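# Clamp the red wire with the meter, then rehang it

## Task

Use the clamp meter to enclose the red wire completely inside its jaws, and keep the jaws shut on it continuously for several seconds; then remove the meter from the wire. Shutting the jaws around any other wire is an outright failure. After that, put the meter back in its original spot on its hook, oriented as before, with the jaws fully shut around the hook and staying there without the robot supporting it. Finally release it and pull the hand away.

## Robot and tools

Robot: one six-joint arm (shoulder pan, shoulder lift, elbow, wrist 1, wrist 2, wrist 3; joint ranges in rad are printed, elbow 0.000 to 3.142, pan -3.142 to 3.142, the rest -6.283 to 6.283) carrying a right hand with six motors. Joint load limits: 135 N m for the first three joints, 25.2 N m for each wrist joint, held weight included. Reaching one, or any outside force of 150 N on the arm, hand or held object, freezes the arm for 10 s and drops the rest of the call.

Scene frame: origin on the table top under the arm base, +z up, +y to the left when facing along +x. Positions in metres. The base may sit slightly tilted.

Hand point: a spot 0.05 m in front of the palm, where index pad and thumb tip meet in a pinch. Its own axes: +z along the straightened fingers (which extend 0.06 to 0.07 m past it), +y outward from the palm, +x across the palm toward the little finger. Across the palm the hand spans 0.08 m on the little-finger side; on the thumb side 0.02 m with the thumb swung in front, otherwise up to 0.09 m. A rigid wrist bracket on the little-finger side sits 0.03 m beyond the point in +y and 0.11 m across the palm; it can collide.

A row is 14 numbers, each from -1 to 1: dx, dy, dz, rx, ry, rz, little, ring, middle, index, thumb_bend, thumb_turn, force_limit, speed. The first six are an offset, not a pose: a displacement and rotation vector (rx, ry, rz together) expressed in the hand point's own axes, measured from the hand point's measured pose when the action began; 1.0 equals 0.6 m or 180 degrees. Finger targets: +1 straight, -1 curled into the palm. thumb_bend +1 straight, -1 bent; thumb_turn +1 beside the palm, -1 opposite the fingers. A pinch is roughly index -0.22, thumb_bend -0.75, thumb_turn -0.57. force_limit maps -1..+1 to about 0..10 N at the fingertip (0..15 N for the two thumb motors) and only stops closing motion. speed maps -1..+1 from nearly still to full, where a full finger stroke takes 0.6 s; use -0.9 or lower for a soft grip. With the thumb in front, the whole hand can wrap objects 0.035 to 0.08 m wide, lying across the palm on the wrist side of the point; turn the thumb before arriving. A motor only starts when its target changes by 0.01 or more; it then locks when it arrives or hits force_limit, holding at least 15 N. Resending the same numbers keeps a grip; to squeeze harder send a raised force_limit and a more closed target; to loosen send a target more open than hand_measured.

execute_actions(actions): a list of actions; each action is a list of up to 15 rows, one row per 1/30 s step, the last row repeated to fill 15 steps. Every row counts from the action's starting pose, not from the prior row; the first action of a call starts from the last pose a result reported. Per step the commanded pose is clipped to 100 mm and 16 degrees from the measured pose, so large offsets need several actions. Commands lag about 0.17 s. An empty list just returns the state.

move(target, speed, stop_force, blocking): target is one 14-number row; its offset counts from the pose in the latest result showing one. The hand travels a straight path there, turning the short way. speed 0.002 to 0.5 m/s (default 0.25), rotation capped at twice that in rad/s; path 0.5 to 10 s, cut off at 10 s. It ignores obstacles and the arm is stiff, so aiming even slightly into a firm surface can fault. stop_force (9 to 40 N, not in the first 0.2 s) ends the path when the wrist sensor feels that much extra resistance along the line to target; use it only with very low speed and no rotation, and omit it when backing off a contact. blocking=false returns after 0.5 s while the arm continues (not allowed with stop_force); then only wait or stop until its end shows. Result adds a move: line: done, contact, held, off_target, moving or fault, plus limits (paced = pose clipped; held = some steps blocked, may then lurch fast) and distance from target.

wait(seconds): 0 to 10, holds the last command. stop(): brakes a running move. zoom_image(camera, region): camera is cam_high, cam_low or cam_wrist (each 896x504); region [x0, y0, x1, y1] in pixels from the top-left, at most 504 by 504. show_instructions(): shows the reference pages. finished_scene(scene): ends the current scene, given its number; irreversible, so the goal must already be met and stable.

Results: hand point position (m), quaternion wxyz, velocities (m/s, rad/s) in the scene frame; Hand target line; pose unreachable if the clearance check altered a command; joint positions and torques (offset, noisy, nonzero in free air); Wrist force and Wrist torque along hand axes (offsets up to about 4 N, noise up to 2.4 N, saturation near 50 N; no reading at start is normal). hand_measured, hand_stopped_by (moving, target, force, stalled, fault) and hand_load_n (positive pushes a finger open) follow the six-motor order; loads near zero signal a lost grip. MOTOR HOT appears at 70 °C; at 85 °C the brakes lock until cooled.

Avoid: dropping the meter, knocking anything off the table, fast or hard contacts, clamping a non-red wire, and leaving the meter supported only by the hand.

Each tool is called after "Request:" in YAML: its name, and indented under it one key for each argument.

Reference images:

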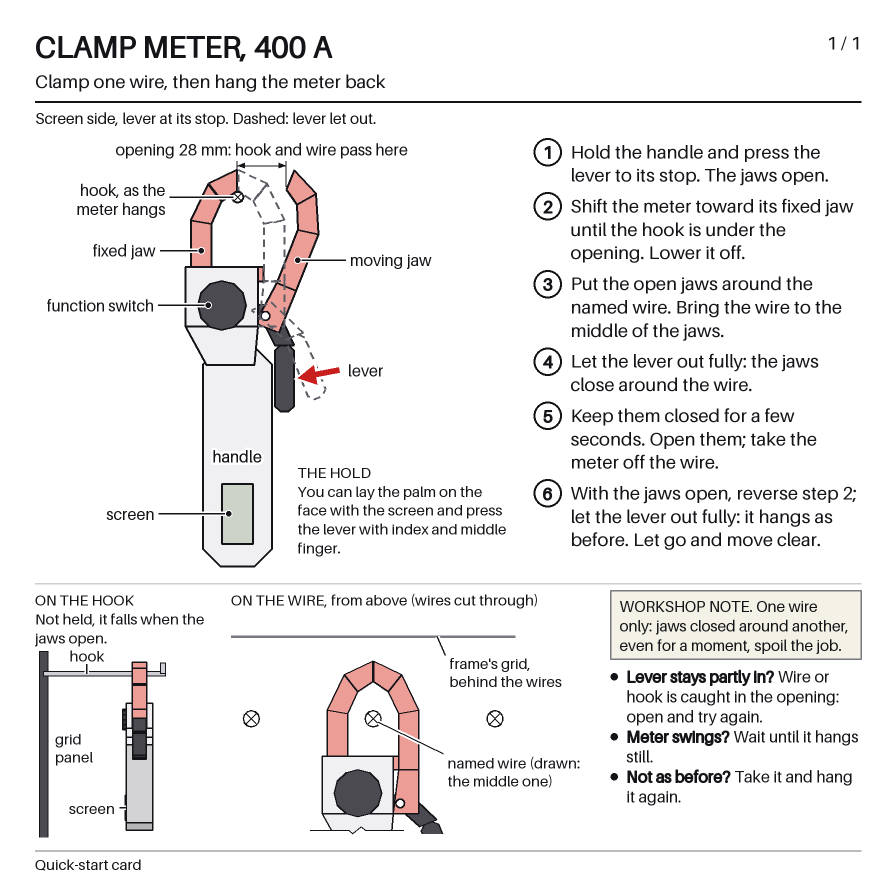

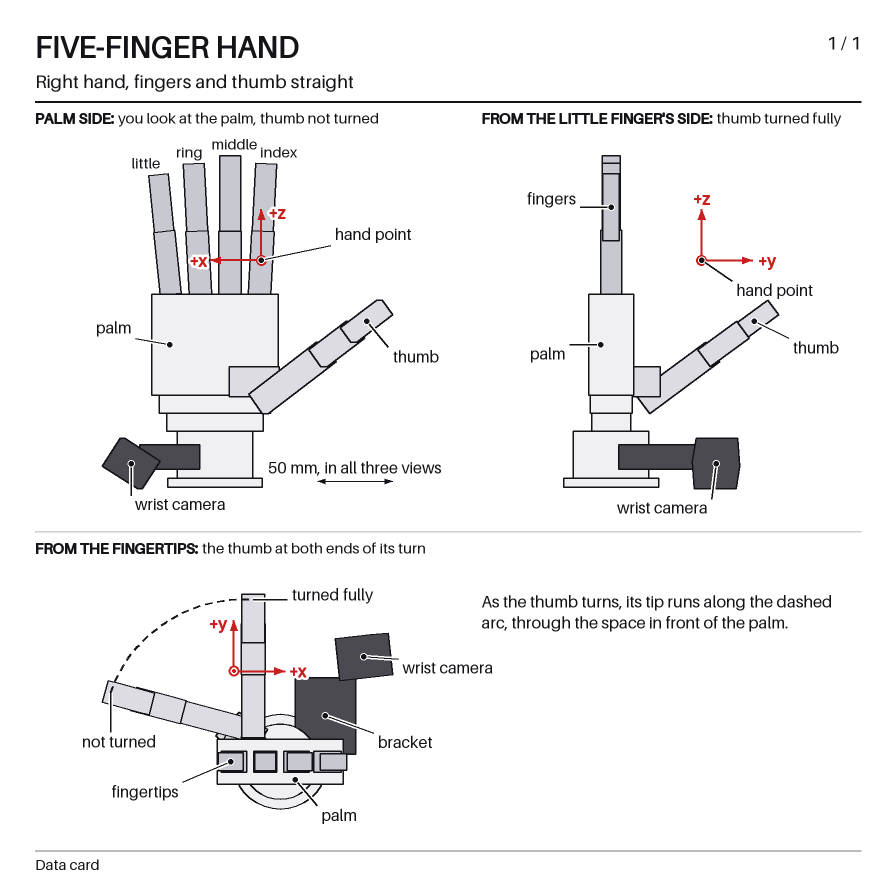

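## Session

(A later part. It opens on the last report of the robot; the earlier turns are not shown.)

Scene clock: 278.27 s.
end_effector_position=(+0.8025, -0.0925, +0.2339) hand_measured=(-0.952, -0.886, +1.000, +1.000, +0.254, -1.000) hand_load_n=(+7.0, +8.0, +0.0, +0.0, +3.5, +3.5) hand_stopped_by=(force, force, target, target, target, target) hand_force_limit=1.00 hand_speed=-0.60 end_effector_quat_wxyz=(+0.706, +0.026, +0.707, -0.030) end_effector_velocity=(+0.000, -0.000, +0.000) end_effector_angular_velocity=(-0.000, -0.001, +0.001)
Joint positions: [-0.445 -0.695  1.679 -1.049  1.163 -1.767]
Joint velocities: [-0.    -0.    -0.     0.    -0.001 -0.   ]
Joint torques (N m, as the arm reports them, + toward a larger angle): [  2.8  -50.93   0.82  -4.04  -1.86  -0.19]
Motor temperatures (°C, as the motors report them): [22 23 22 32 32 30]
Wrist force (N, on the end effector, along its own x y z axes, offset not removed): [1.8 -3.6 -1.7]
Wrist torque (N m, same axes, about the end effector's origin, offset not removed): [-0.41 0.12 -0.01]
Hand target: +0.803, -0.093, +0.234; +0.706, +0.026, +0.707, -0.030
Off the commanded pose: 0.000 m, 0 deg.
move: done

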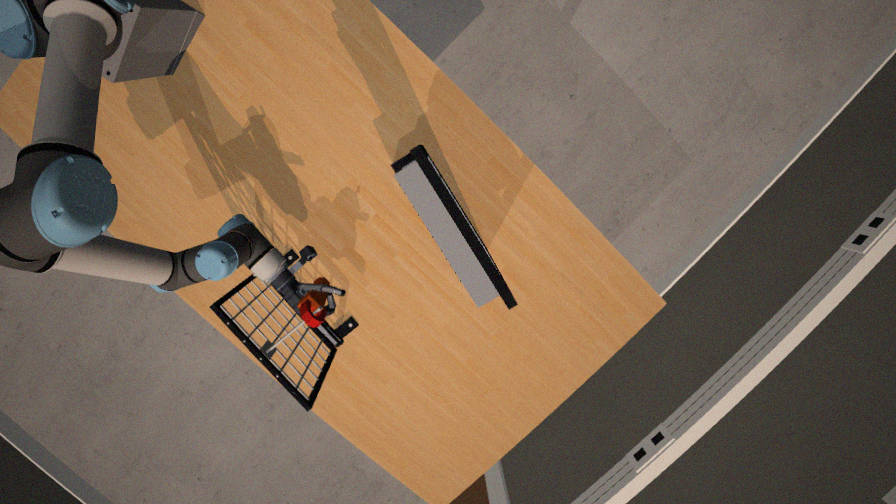

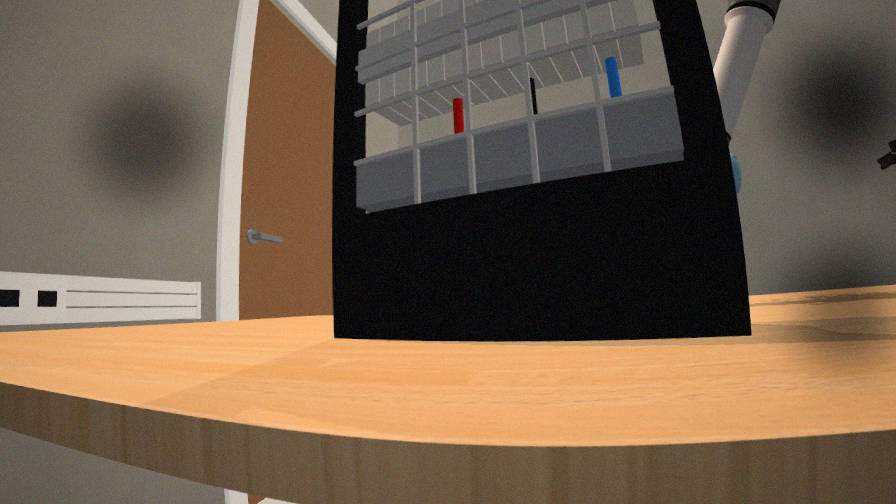

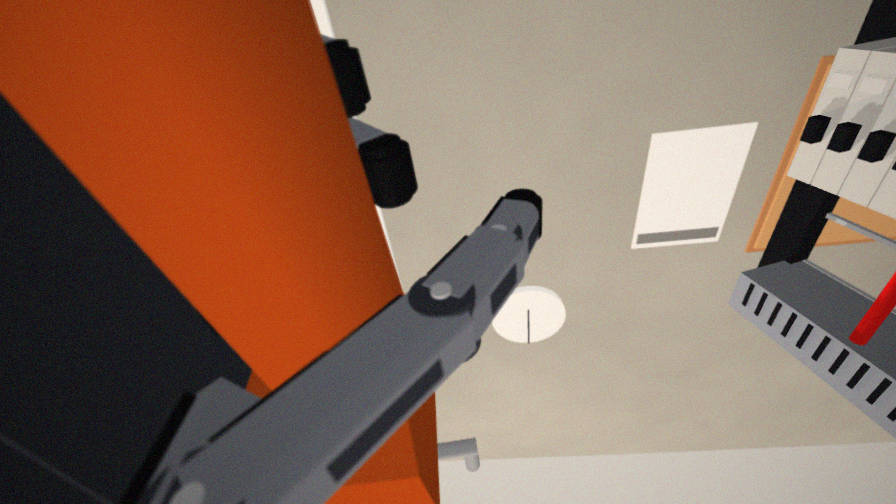

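Request:
move:
  target: [0.008,0,-0.004,0,0,0,-1,-1,1,1,0.25,-1,1,-0.6]
  speed: 0.008

Request:
move:
  target: [0,0,0,0,0,0,1,1,1,1,1,-1,1,-0.7]

Request:
move:
  target: [0.015,-0.016,-0.01,0,0,0,1,1,1,1,1,-1,1,-0.7]
  speed: 0.015

Request:
move:
  target: [0,0,-0.33,0,0,0,1,1,1,1,1,-1,1,-0.7]
  speed: 0.08

Request:
zoom_image:
  camera: "cam_high"
  region: [180, 180, 400, 380]

Scene clock: 288.10 s.
end_effector_position=(+0.8002, -0.0924, +0.2293) hand_measured=(-0.952, -0.886, +1.000, +1.000, +0.254, -1.000) hand_load_n=(+7.0, +8.0, +0.0, +0.0, +3.5, +3.5) hand_stopped_by=(force, force, target, target, target, target) hand_force_limit=1.00 hand_speed=-0.60 end_effector_quat_wxyz=(+0.706, +0.026, +0.707, -0.030) end_effector_velocity=(-0.001, +0.001, -0.002) end_effector_angular_velocity=(-0.000, -0.001, +0.002)
Joint positions: [-0.448 -0.688  1.684 -1.061  1.16  -1.767]
Joint velocities: [-0.001  0.003  0.002 -0.005 -0.002  0.   ]
Joint torques (N m, as the arm reports them, + toward a larger angle): [  2.05 -38.31   1.62  -4.12  -1.88   2.71]
Motor temperatures (°C, as the motors report them): [22 24 22 32 32 30]
Wrist force (N, on the end effector, along its own x y z axes, offset not removed): [4.2 -2.8 -2.8]
Wrist torque (N m, same axes, about the end effector's origin, offset not removed): [-0.16 -0.42 0.05]
Hand target: +0.800, -0.092, +0.229; +0.706, +0.026, +0.707, -0.030
Off the commanded pose: 0.000 m, 0 deg.
move: done

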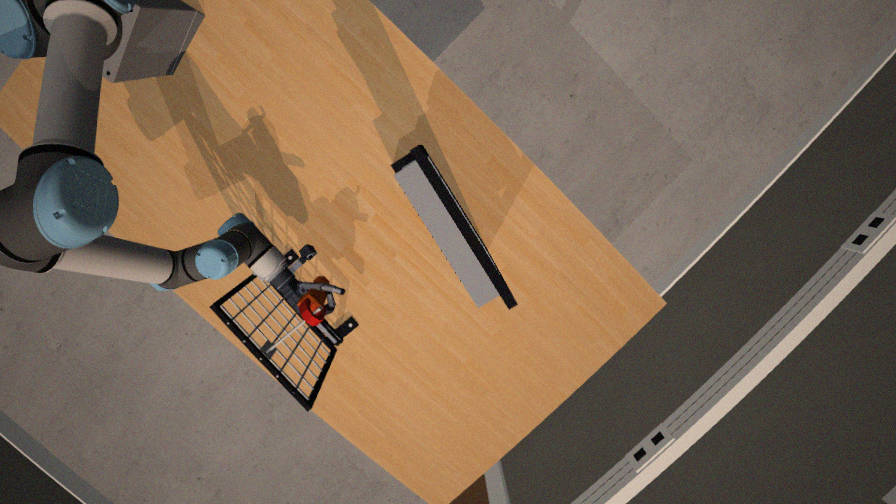

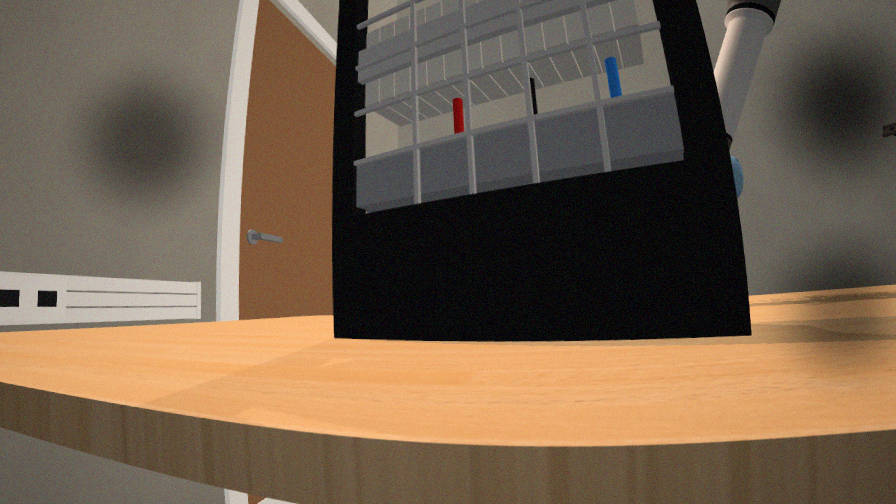

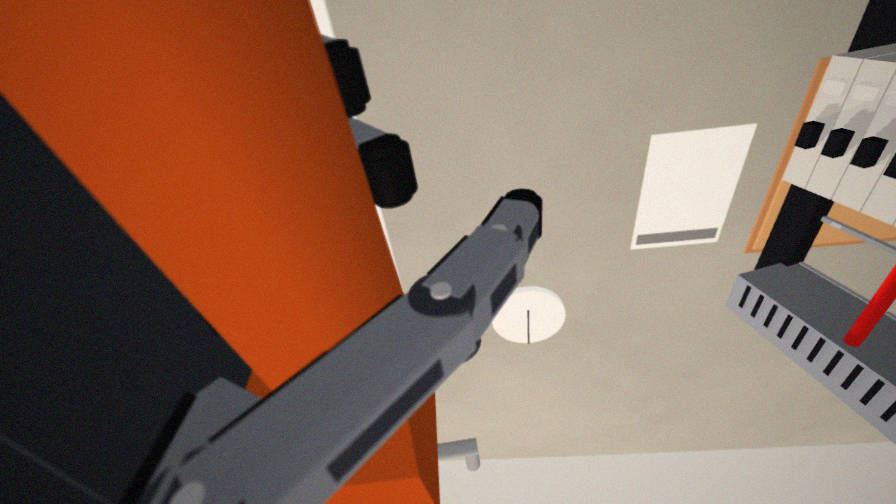

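Scene clock: 292.27 s.
end_effector_position=(+0.8002, -0.0924, +0.2293) hand_measured=(+1.000, +1.000, +1.000, +1.000, +1.000, -1.000) hand_load_n=(+0.0, +0.0, +0.0, +0.0, +0.0, -0.5) hand_stopped_by=(target, target, target, target, target, target) hand_force_limit=1.00 hand_speed=-0.70 end_effector_quat_wxyz=(+0.706, +0.026, +0.707, -0.030) end_effector_velocity=(+0.000, -0.001, +0.000) end_effector_angular_velocity=(-0.000, -0.000, -0.001)
Joint positions: [-0.448 -0.688  1.684 -1.061  1.16  -1.767]
Joint velocities: [-0.001 -0.    -0.    -0.001  0.     0.   ]
Joint torques (N m, as the arm reports them, + toward a larger angle): [ 21.7  -49.26 -23.78   0.42   0.65  -1.27]
Motor temperatures (°C, as the motors report them): [22 24 22 32 32 30]
Wrist force (N, on the end effector, along its own x y z axes, offset not removed): [0.8 -1.8 0.6]
Wrist torque (N m, same axes, about the end effector's origin, offset not removed): [-0.39 0.17 0.02]
Hand target: +0.800, -0.092, +0.229; +0.706, +0.026, +0.707, -0.030
Off the commanded pose: 0.000 m, 0 deg.
move: done

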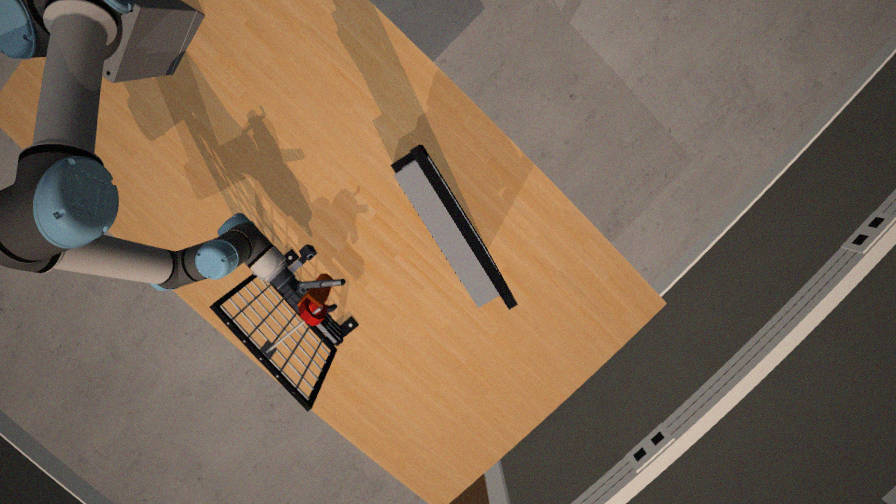

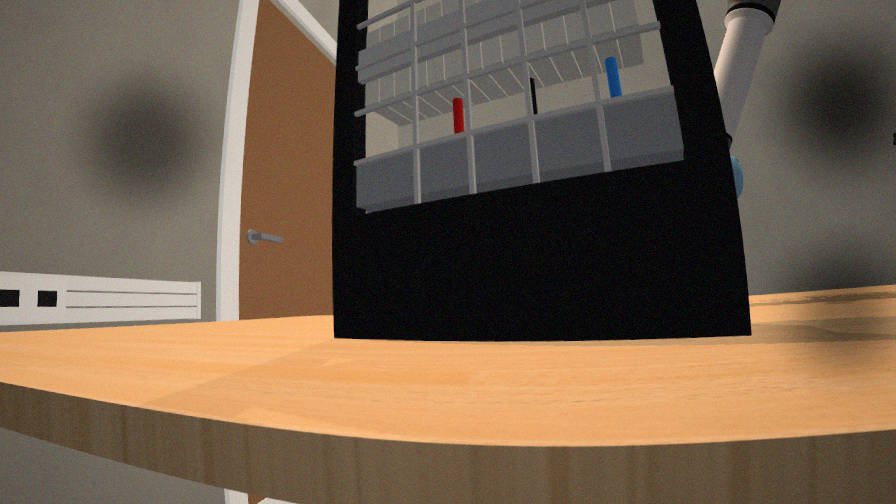

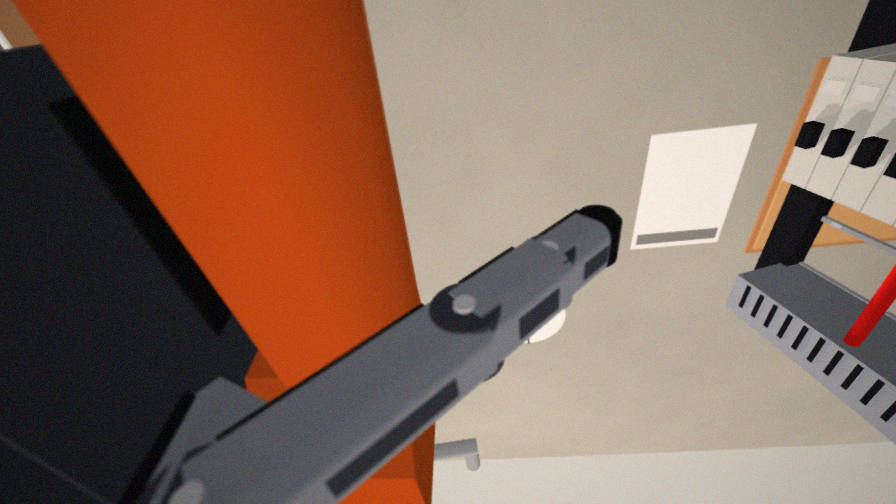

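Scene clock: 293.50 s.
end_effector_position=(+0.7936, -0.1013, +0.2205) hand_measured=(+1.000, +1.000, +1.000, +1.000, +1.000, -1.000) hand_load_n=(+0.0, +0.0, +0.0, +0.0, +0.0, +0.0) hand_stopped_by=(target, target, target, target, target, target) hand_force_limit=1.00 hand_speed=-0.70 end_effector_quat_wxyz=(+0.706, +0.026, +0.707, -0.030) end_effector_velocity=(-0.002, -0.001, -0.002) end_effector_angular_velocity=(+0.001, +0.001, -0.000)
Joint positions: [-0.471 -0.679  1.693 -1.079  1.137 -1.765]
Joint velocities: [-0.004  0.002  0.003 -0.004 -0.003  0.   ]
Joint torques (N m, as the arm reports them, + toward a larger angle): [  0.48 -36.16   2.58  -3.88  -1.63   2.47]
Motor temperatures (°C, as the motors report them): [22 24 22 32 32 30]
Wrist force (N, on the end effector, along its own x y z axes, offset not removed): [3.0 -1.1 0.6]
Wrist torque (N m, same axes, about the end effector's origin, offset not removed): [-0.24 -0.29 0.12]
Hand target: +0.793, -0.102, +0.220; +0.706, +0.026, +0.707, -0.030
Off the commanded pose: 0.000 m, 0 deg.
move: done

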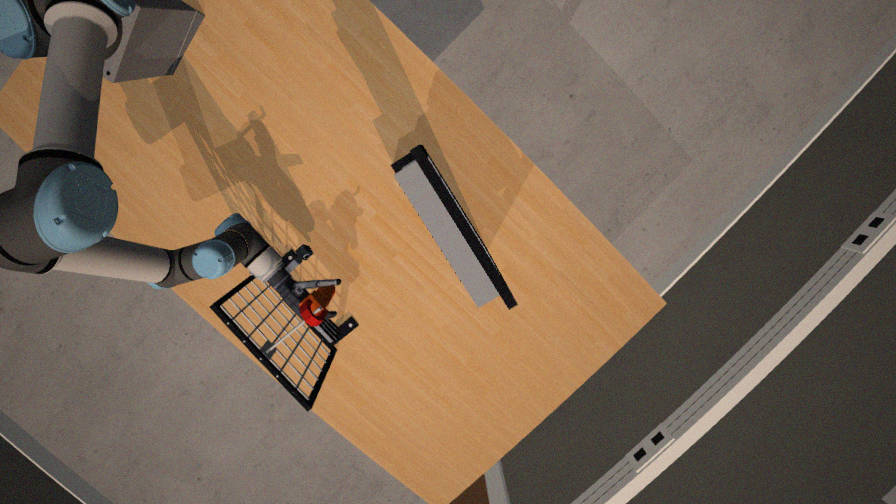

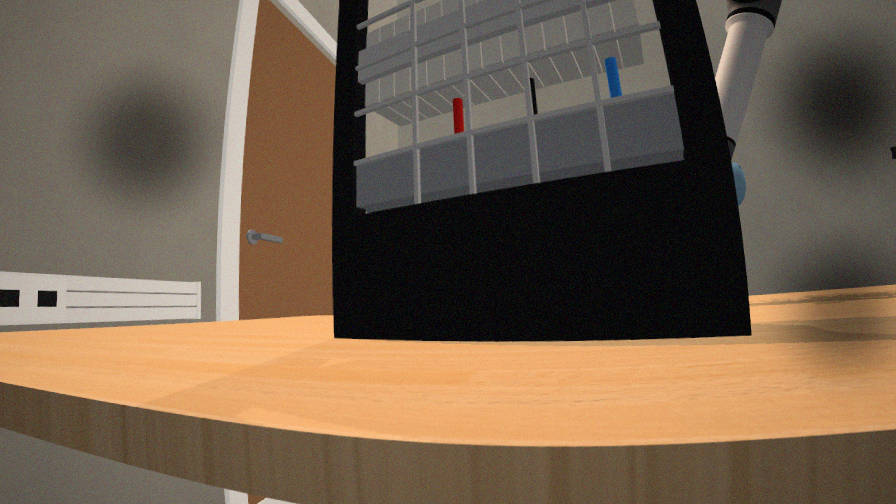

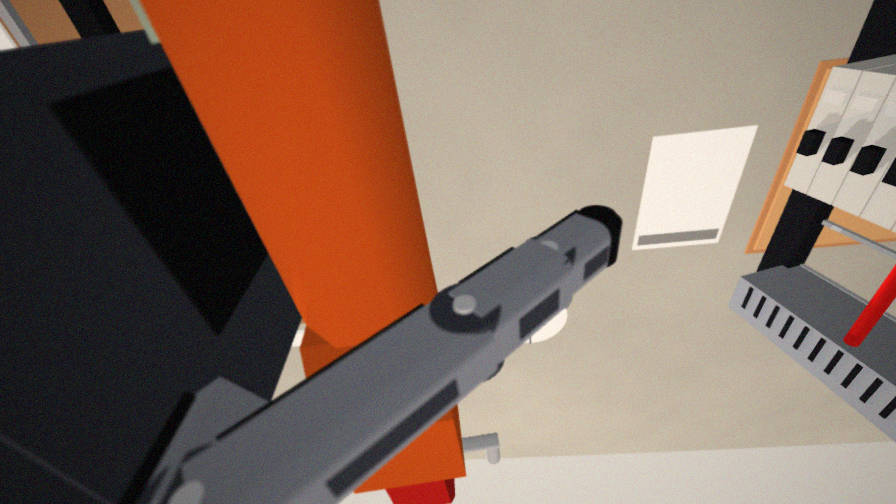

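Scene clock: 296.50 s.
end_effector_position=(+0.5965, -0.0856, +0.2208) hand_measured=(+1.000, +1.000, +1.000, +1.000, +1.000, -1.000) hand_load_n=(+0.0, +0.0, +0.0, +0.0, +0.0, +0.0) hand_stopped_by=(target, target, target, target, target, target) hand_force_limit=1.00 hand_speed=-0.70 end_effector_quat_wxyz=(+0.706, +0.026, +0.707, -0.031) end_effector_velocity=(-0.002, +0.000, +0.000) end_effector_angular_velocity=(+0.000, -0.001, +0.002)
Joint positions: [-0.704 -0.823  2.272 -1.525  0.905 -1.747]
Joint velocities: [-0.004  0.     0.006 -0.006 -0.006  0.001]
Joint torques (N m, as the arm reports them, + toward a larger angle): [ -1.89 -37.94  12.17  -3.35  -1.84   2.51]
Motor temperatures (°C, as the motors report them): [22 24 22 32 32 30]
Wrist force (N, on the end effector, along its own x y z axes, offset not removed): [1.5 -0.2 -3.5]
Wrist torque (N m, same axes, about the end effector's origin, offset not removed): [0.15 -0.09 0.10]
Hand target: +0.596, -0.086, +0.221; +0.706, +0.026, +0.707, -0.031
Off the commanded pose: 0.000 m, 0 deg.
move: done

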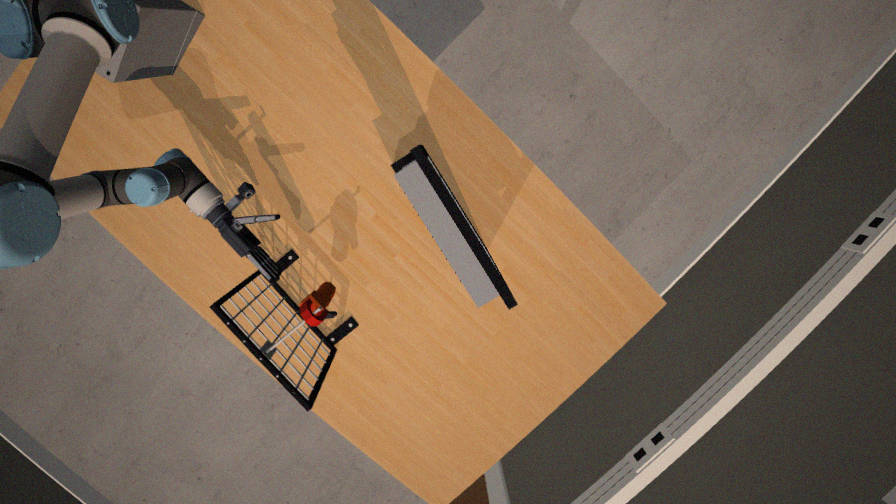

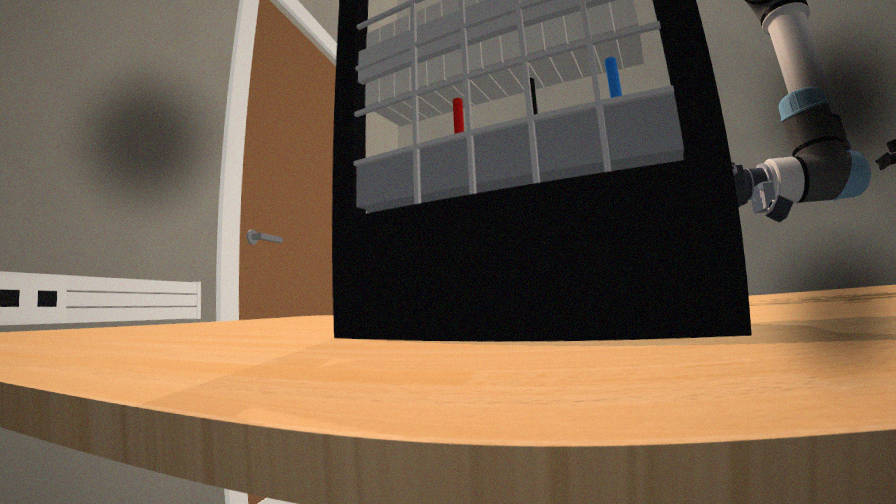

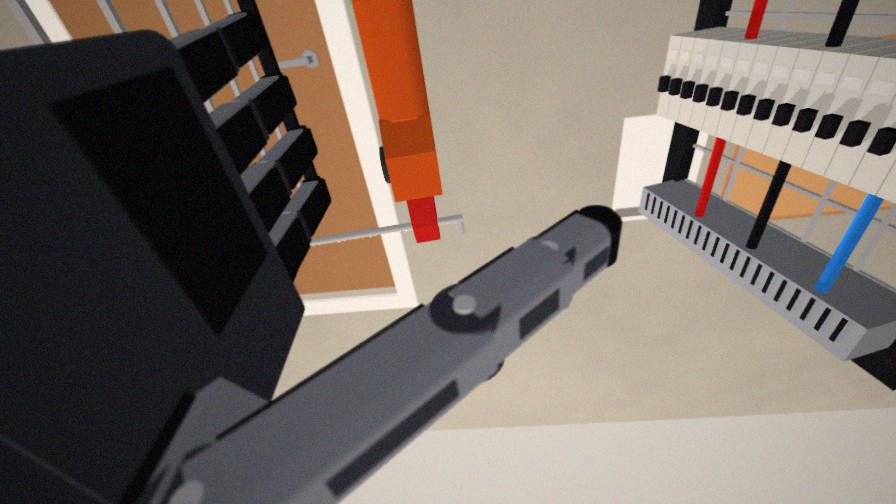

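Region (180, 180, 400, 380) of cam_high's 896x504 image, scaled by 2.291, with more detail than that image has; it fills the top 458 rows of this view, and the rest is white.

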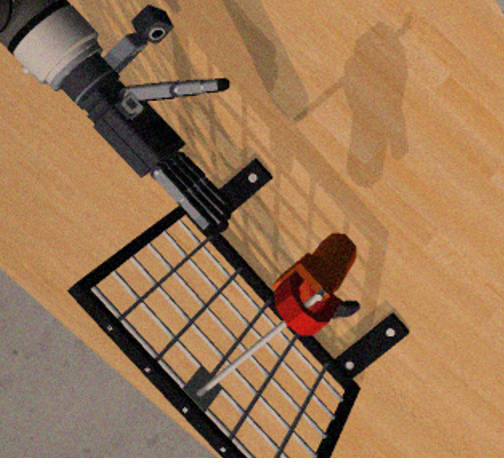

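Request:
wait:
  seconds: 5

Request:
finished_scene:
  scene: 1

Scene clock: 308.43 s.
end_effector_position=(+0.5962, -0.0856, +0.2208) hand_measured=(+1.000, +1.000, +1.000, +1.000, +1.000, -1.000) hand_load_n=(+0.0, +0.0, +0.0, +0.0, +0.0, +0.0) hand_stopped_by=(target, target, target, target, target, target) hand_force_limit=1.00 hand_speed=-0.70 end_effector_quat_wxyz=(+0.706, +0.026, +0.707, -0.031) end_effector_velocity=(-0.000, +0.000, -0.000) end_effector_angular_velocity=(+0.001, +0.001, -0.001)
Joint positions: [-0.705 -0.823  2.273 -1.526  0.904 -1.747]
Joint velocities: [ 0.     0.     0.001 -0.     0.001 -0.   ]
Joint torques (N m, as the arm reports them, + toward a larger angle): [ -0.96 -38.13  11.92  -3.26  -1.61   2.5 ]
Motor temperatures (°C, as the motors report them): [22 24 22 32 32 30]
Wrist force (N, on the end effector, along its own x y z axes, offset not removed): [1.7 0.1 -0.2]
Wrist torque (N m, same axes, about the end effector's origin, offset not removed): [0.14 -0.21 0.11]
Hand target: +0.596, -0.086, +0.221; +0.706, +0.026, +0.707, -0.031
Off the commanded pose: 0.000 m, 0 deg.
wait: 5.00 s; at rest from the start

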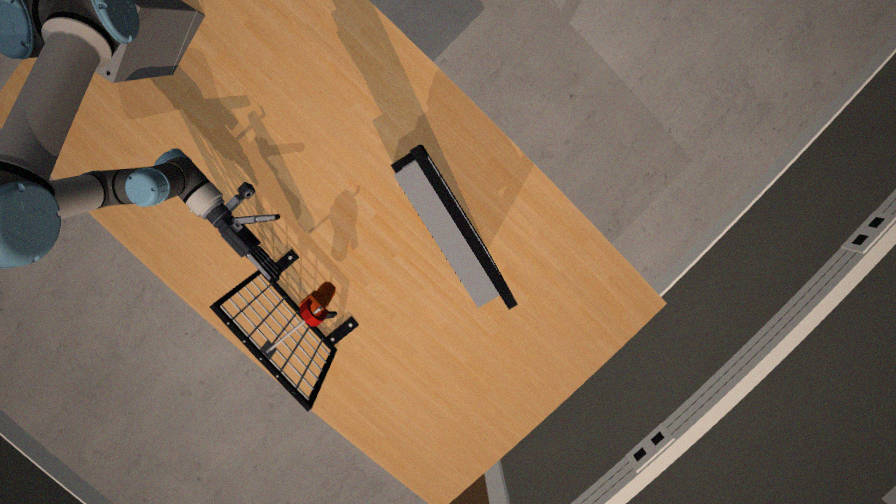

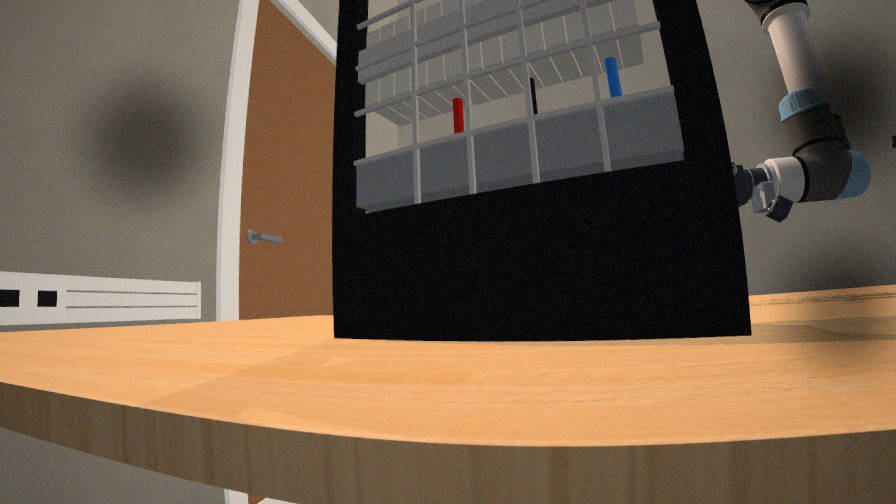

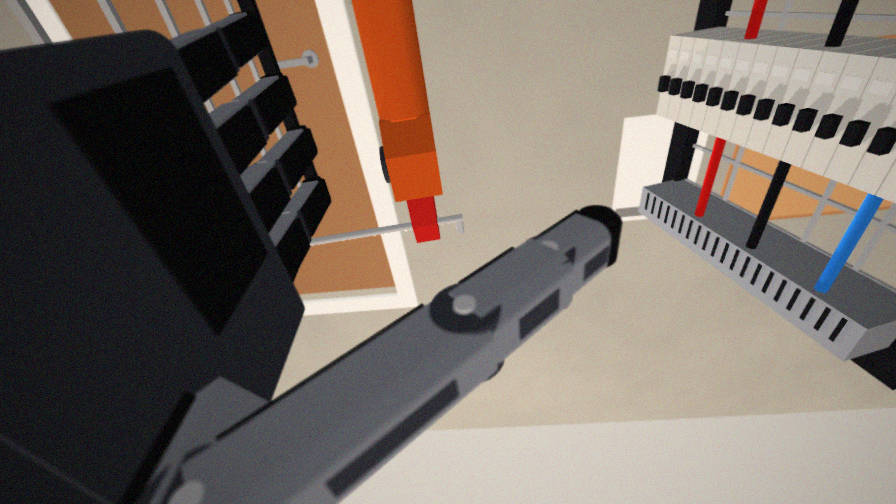

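The scene is finished: the task was done.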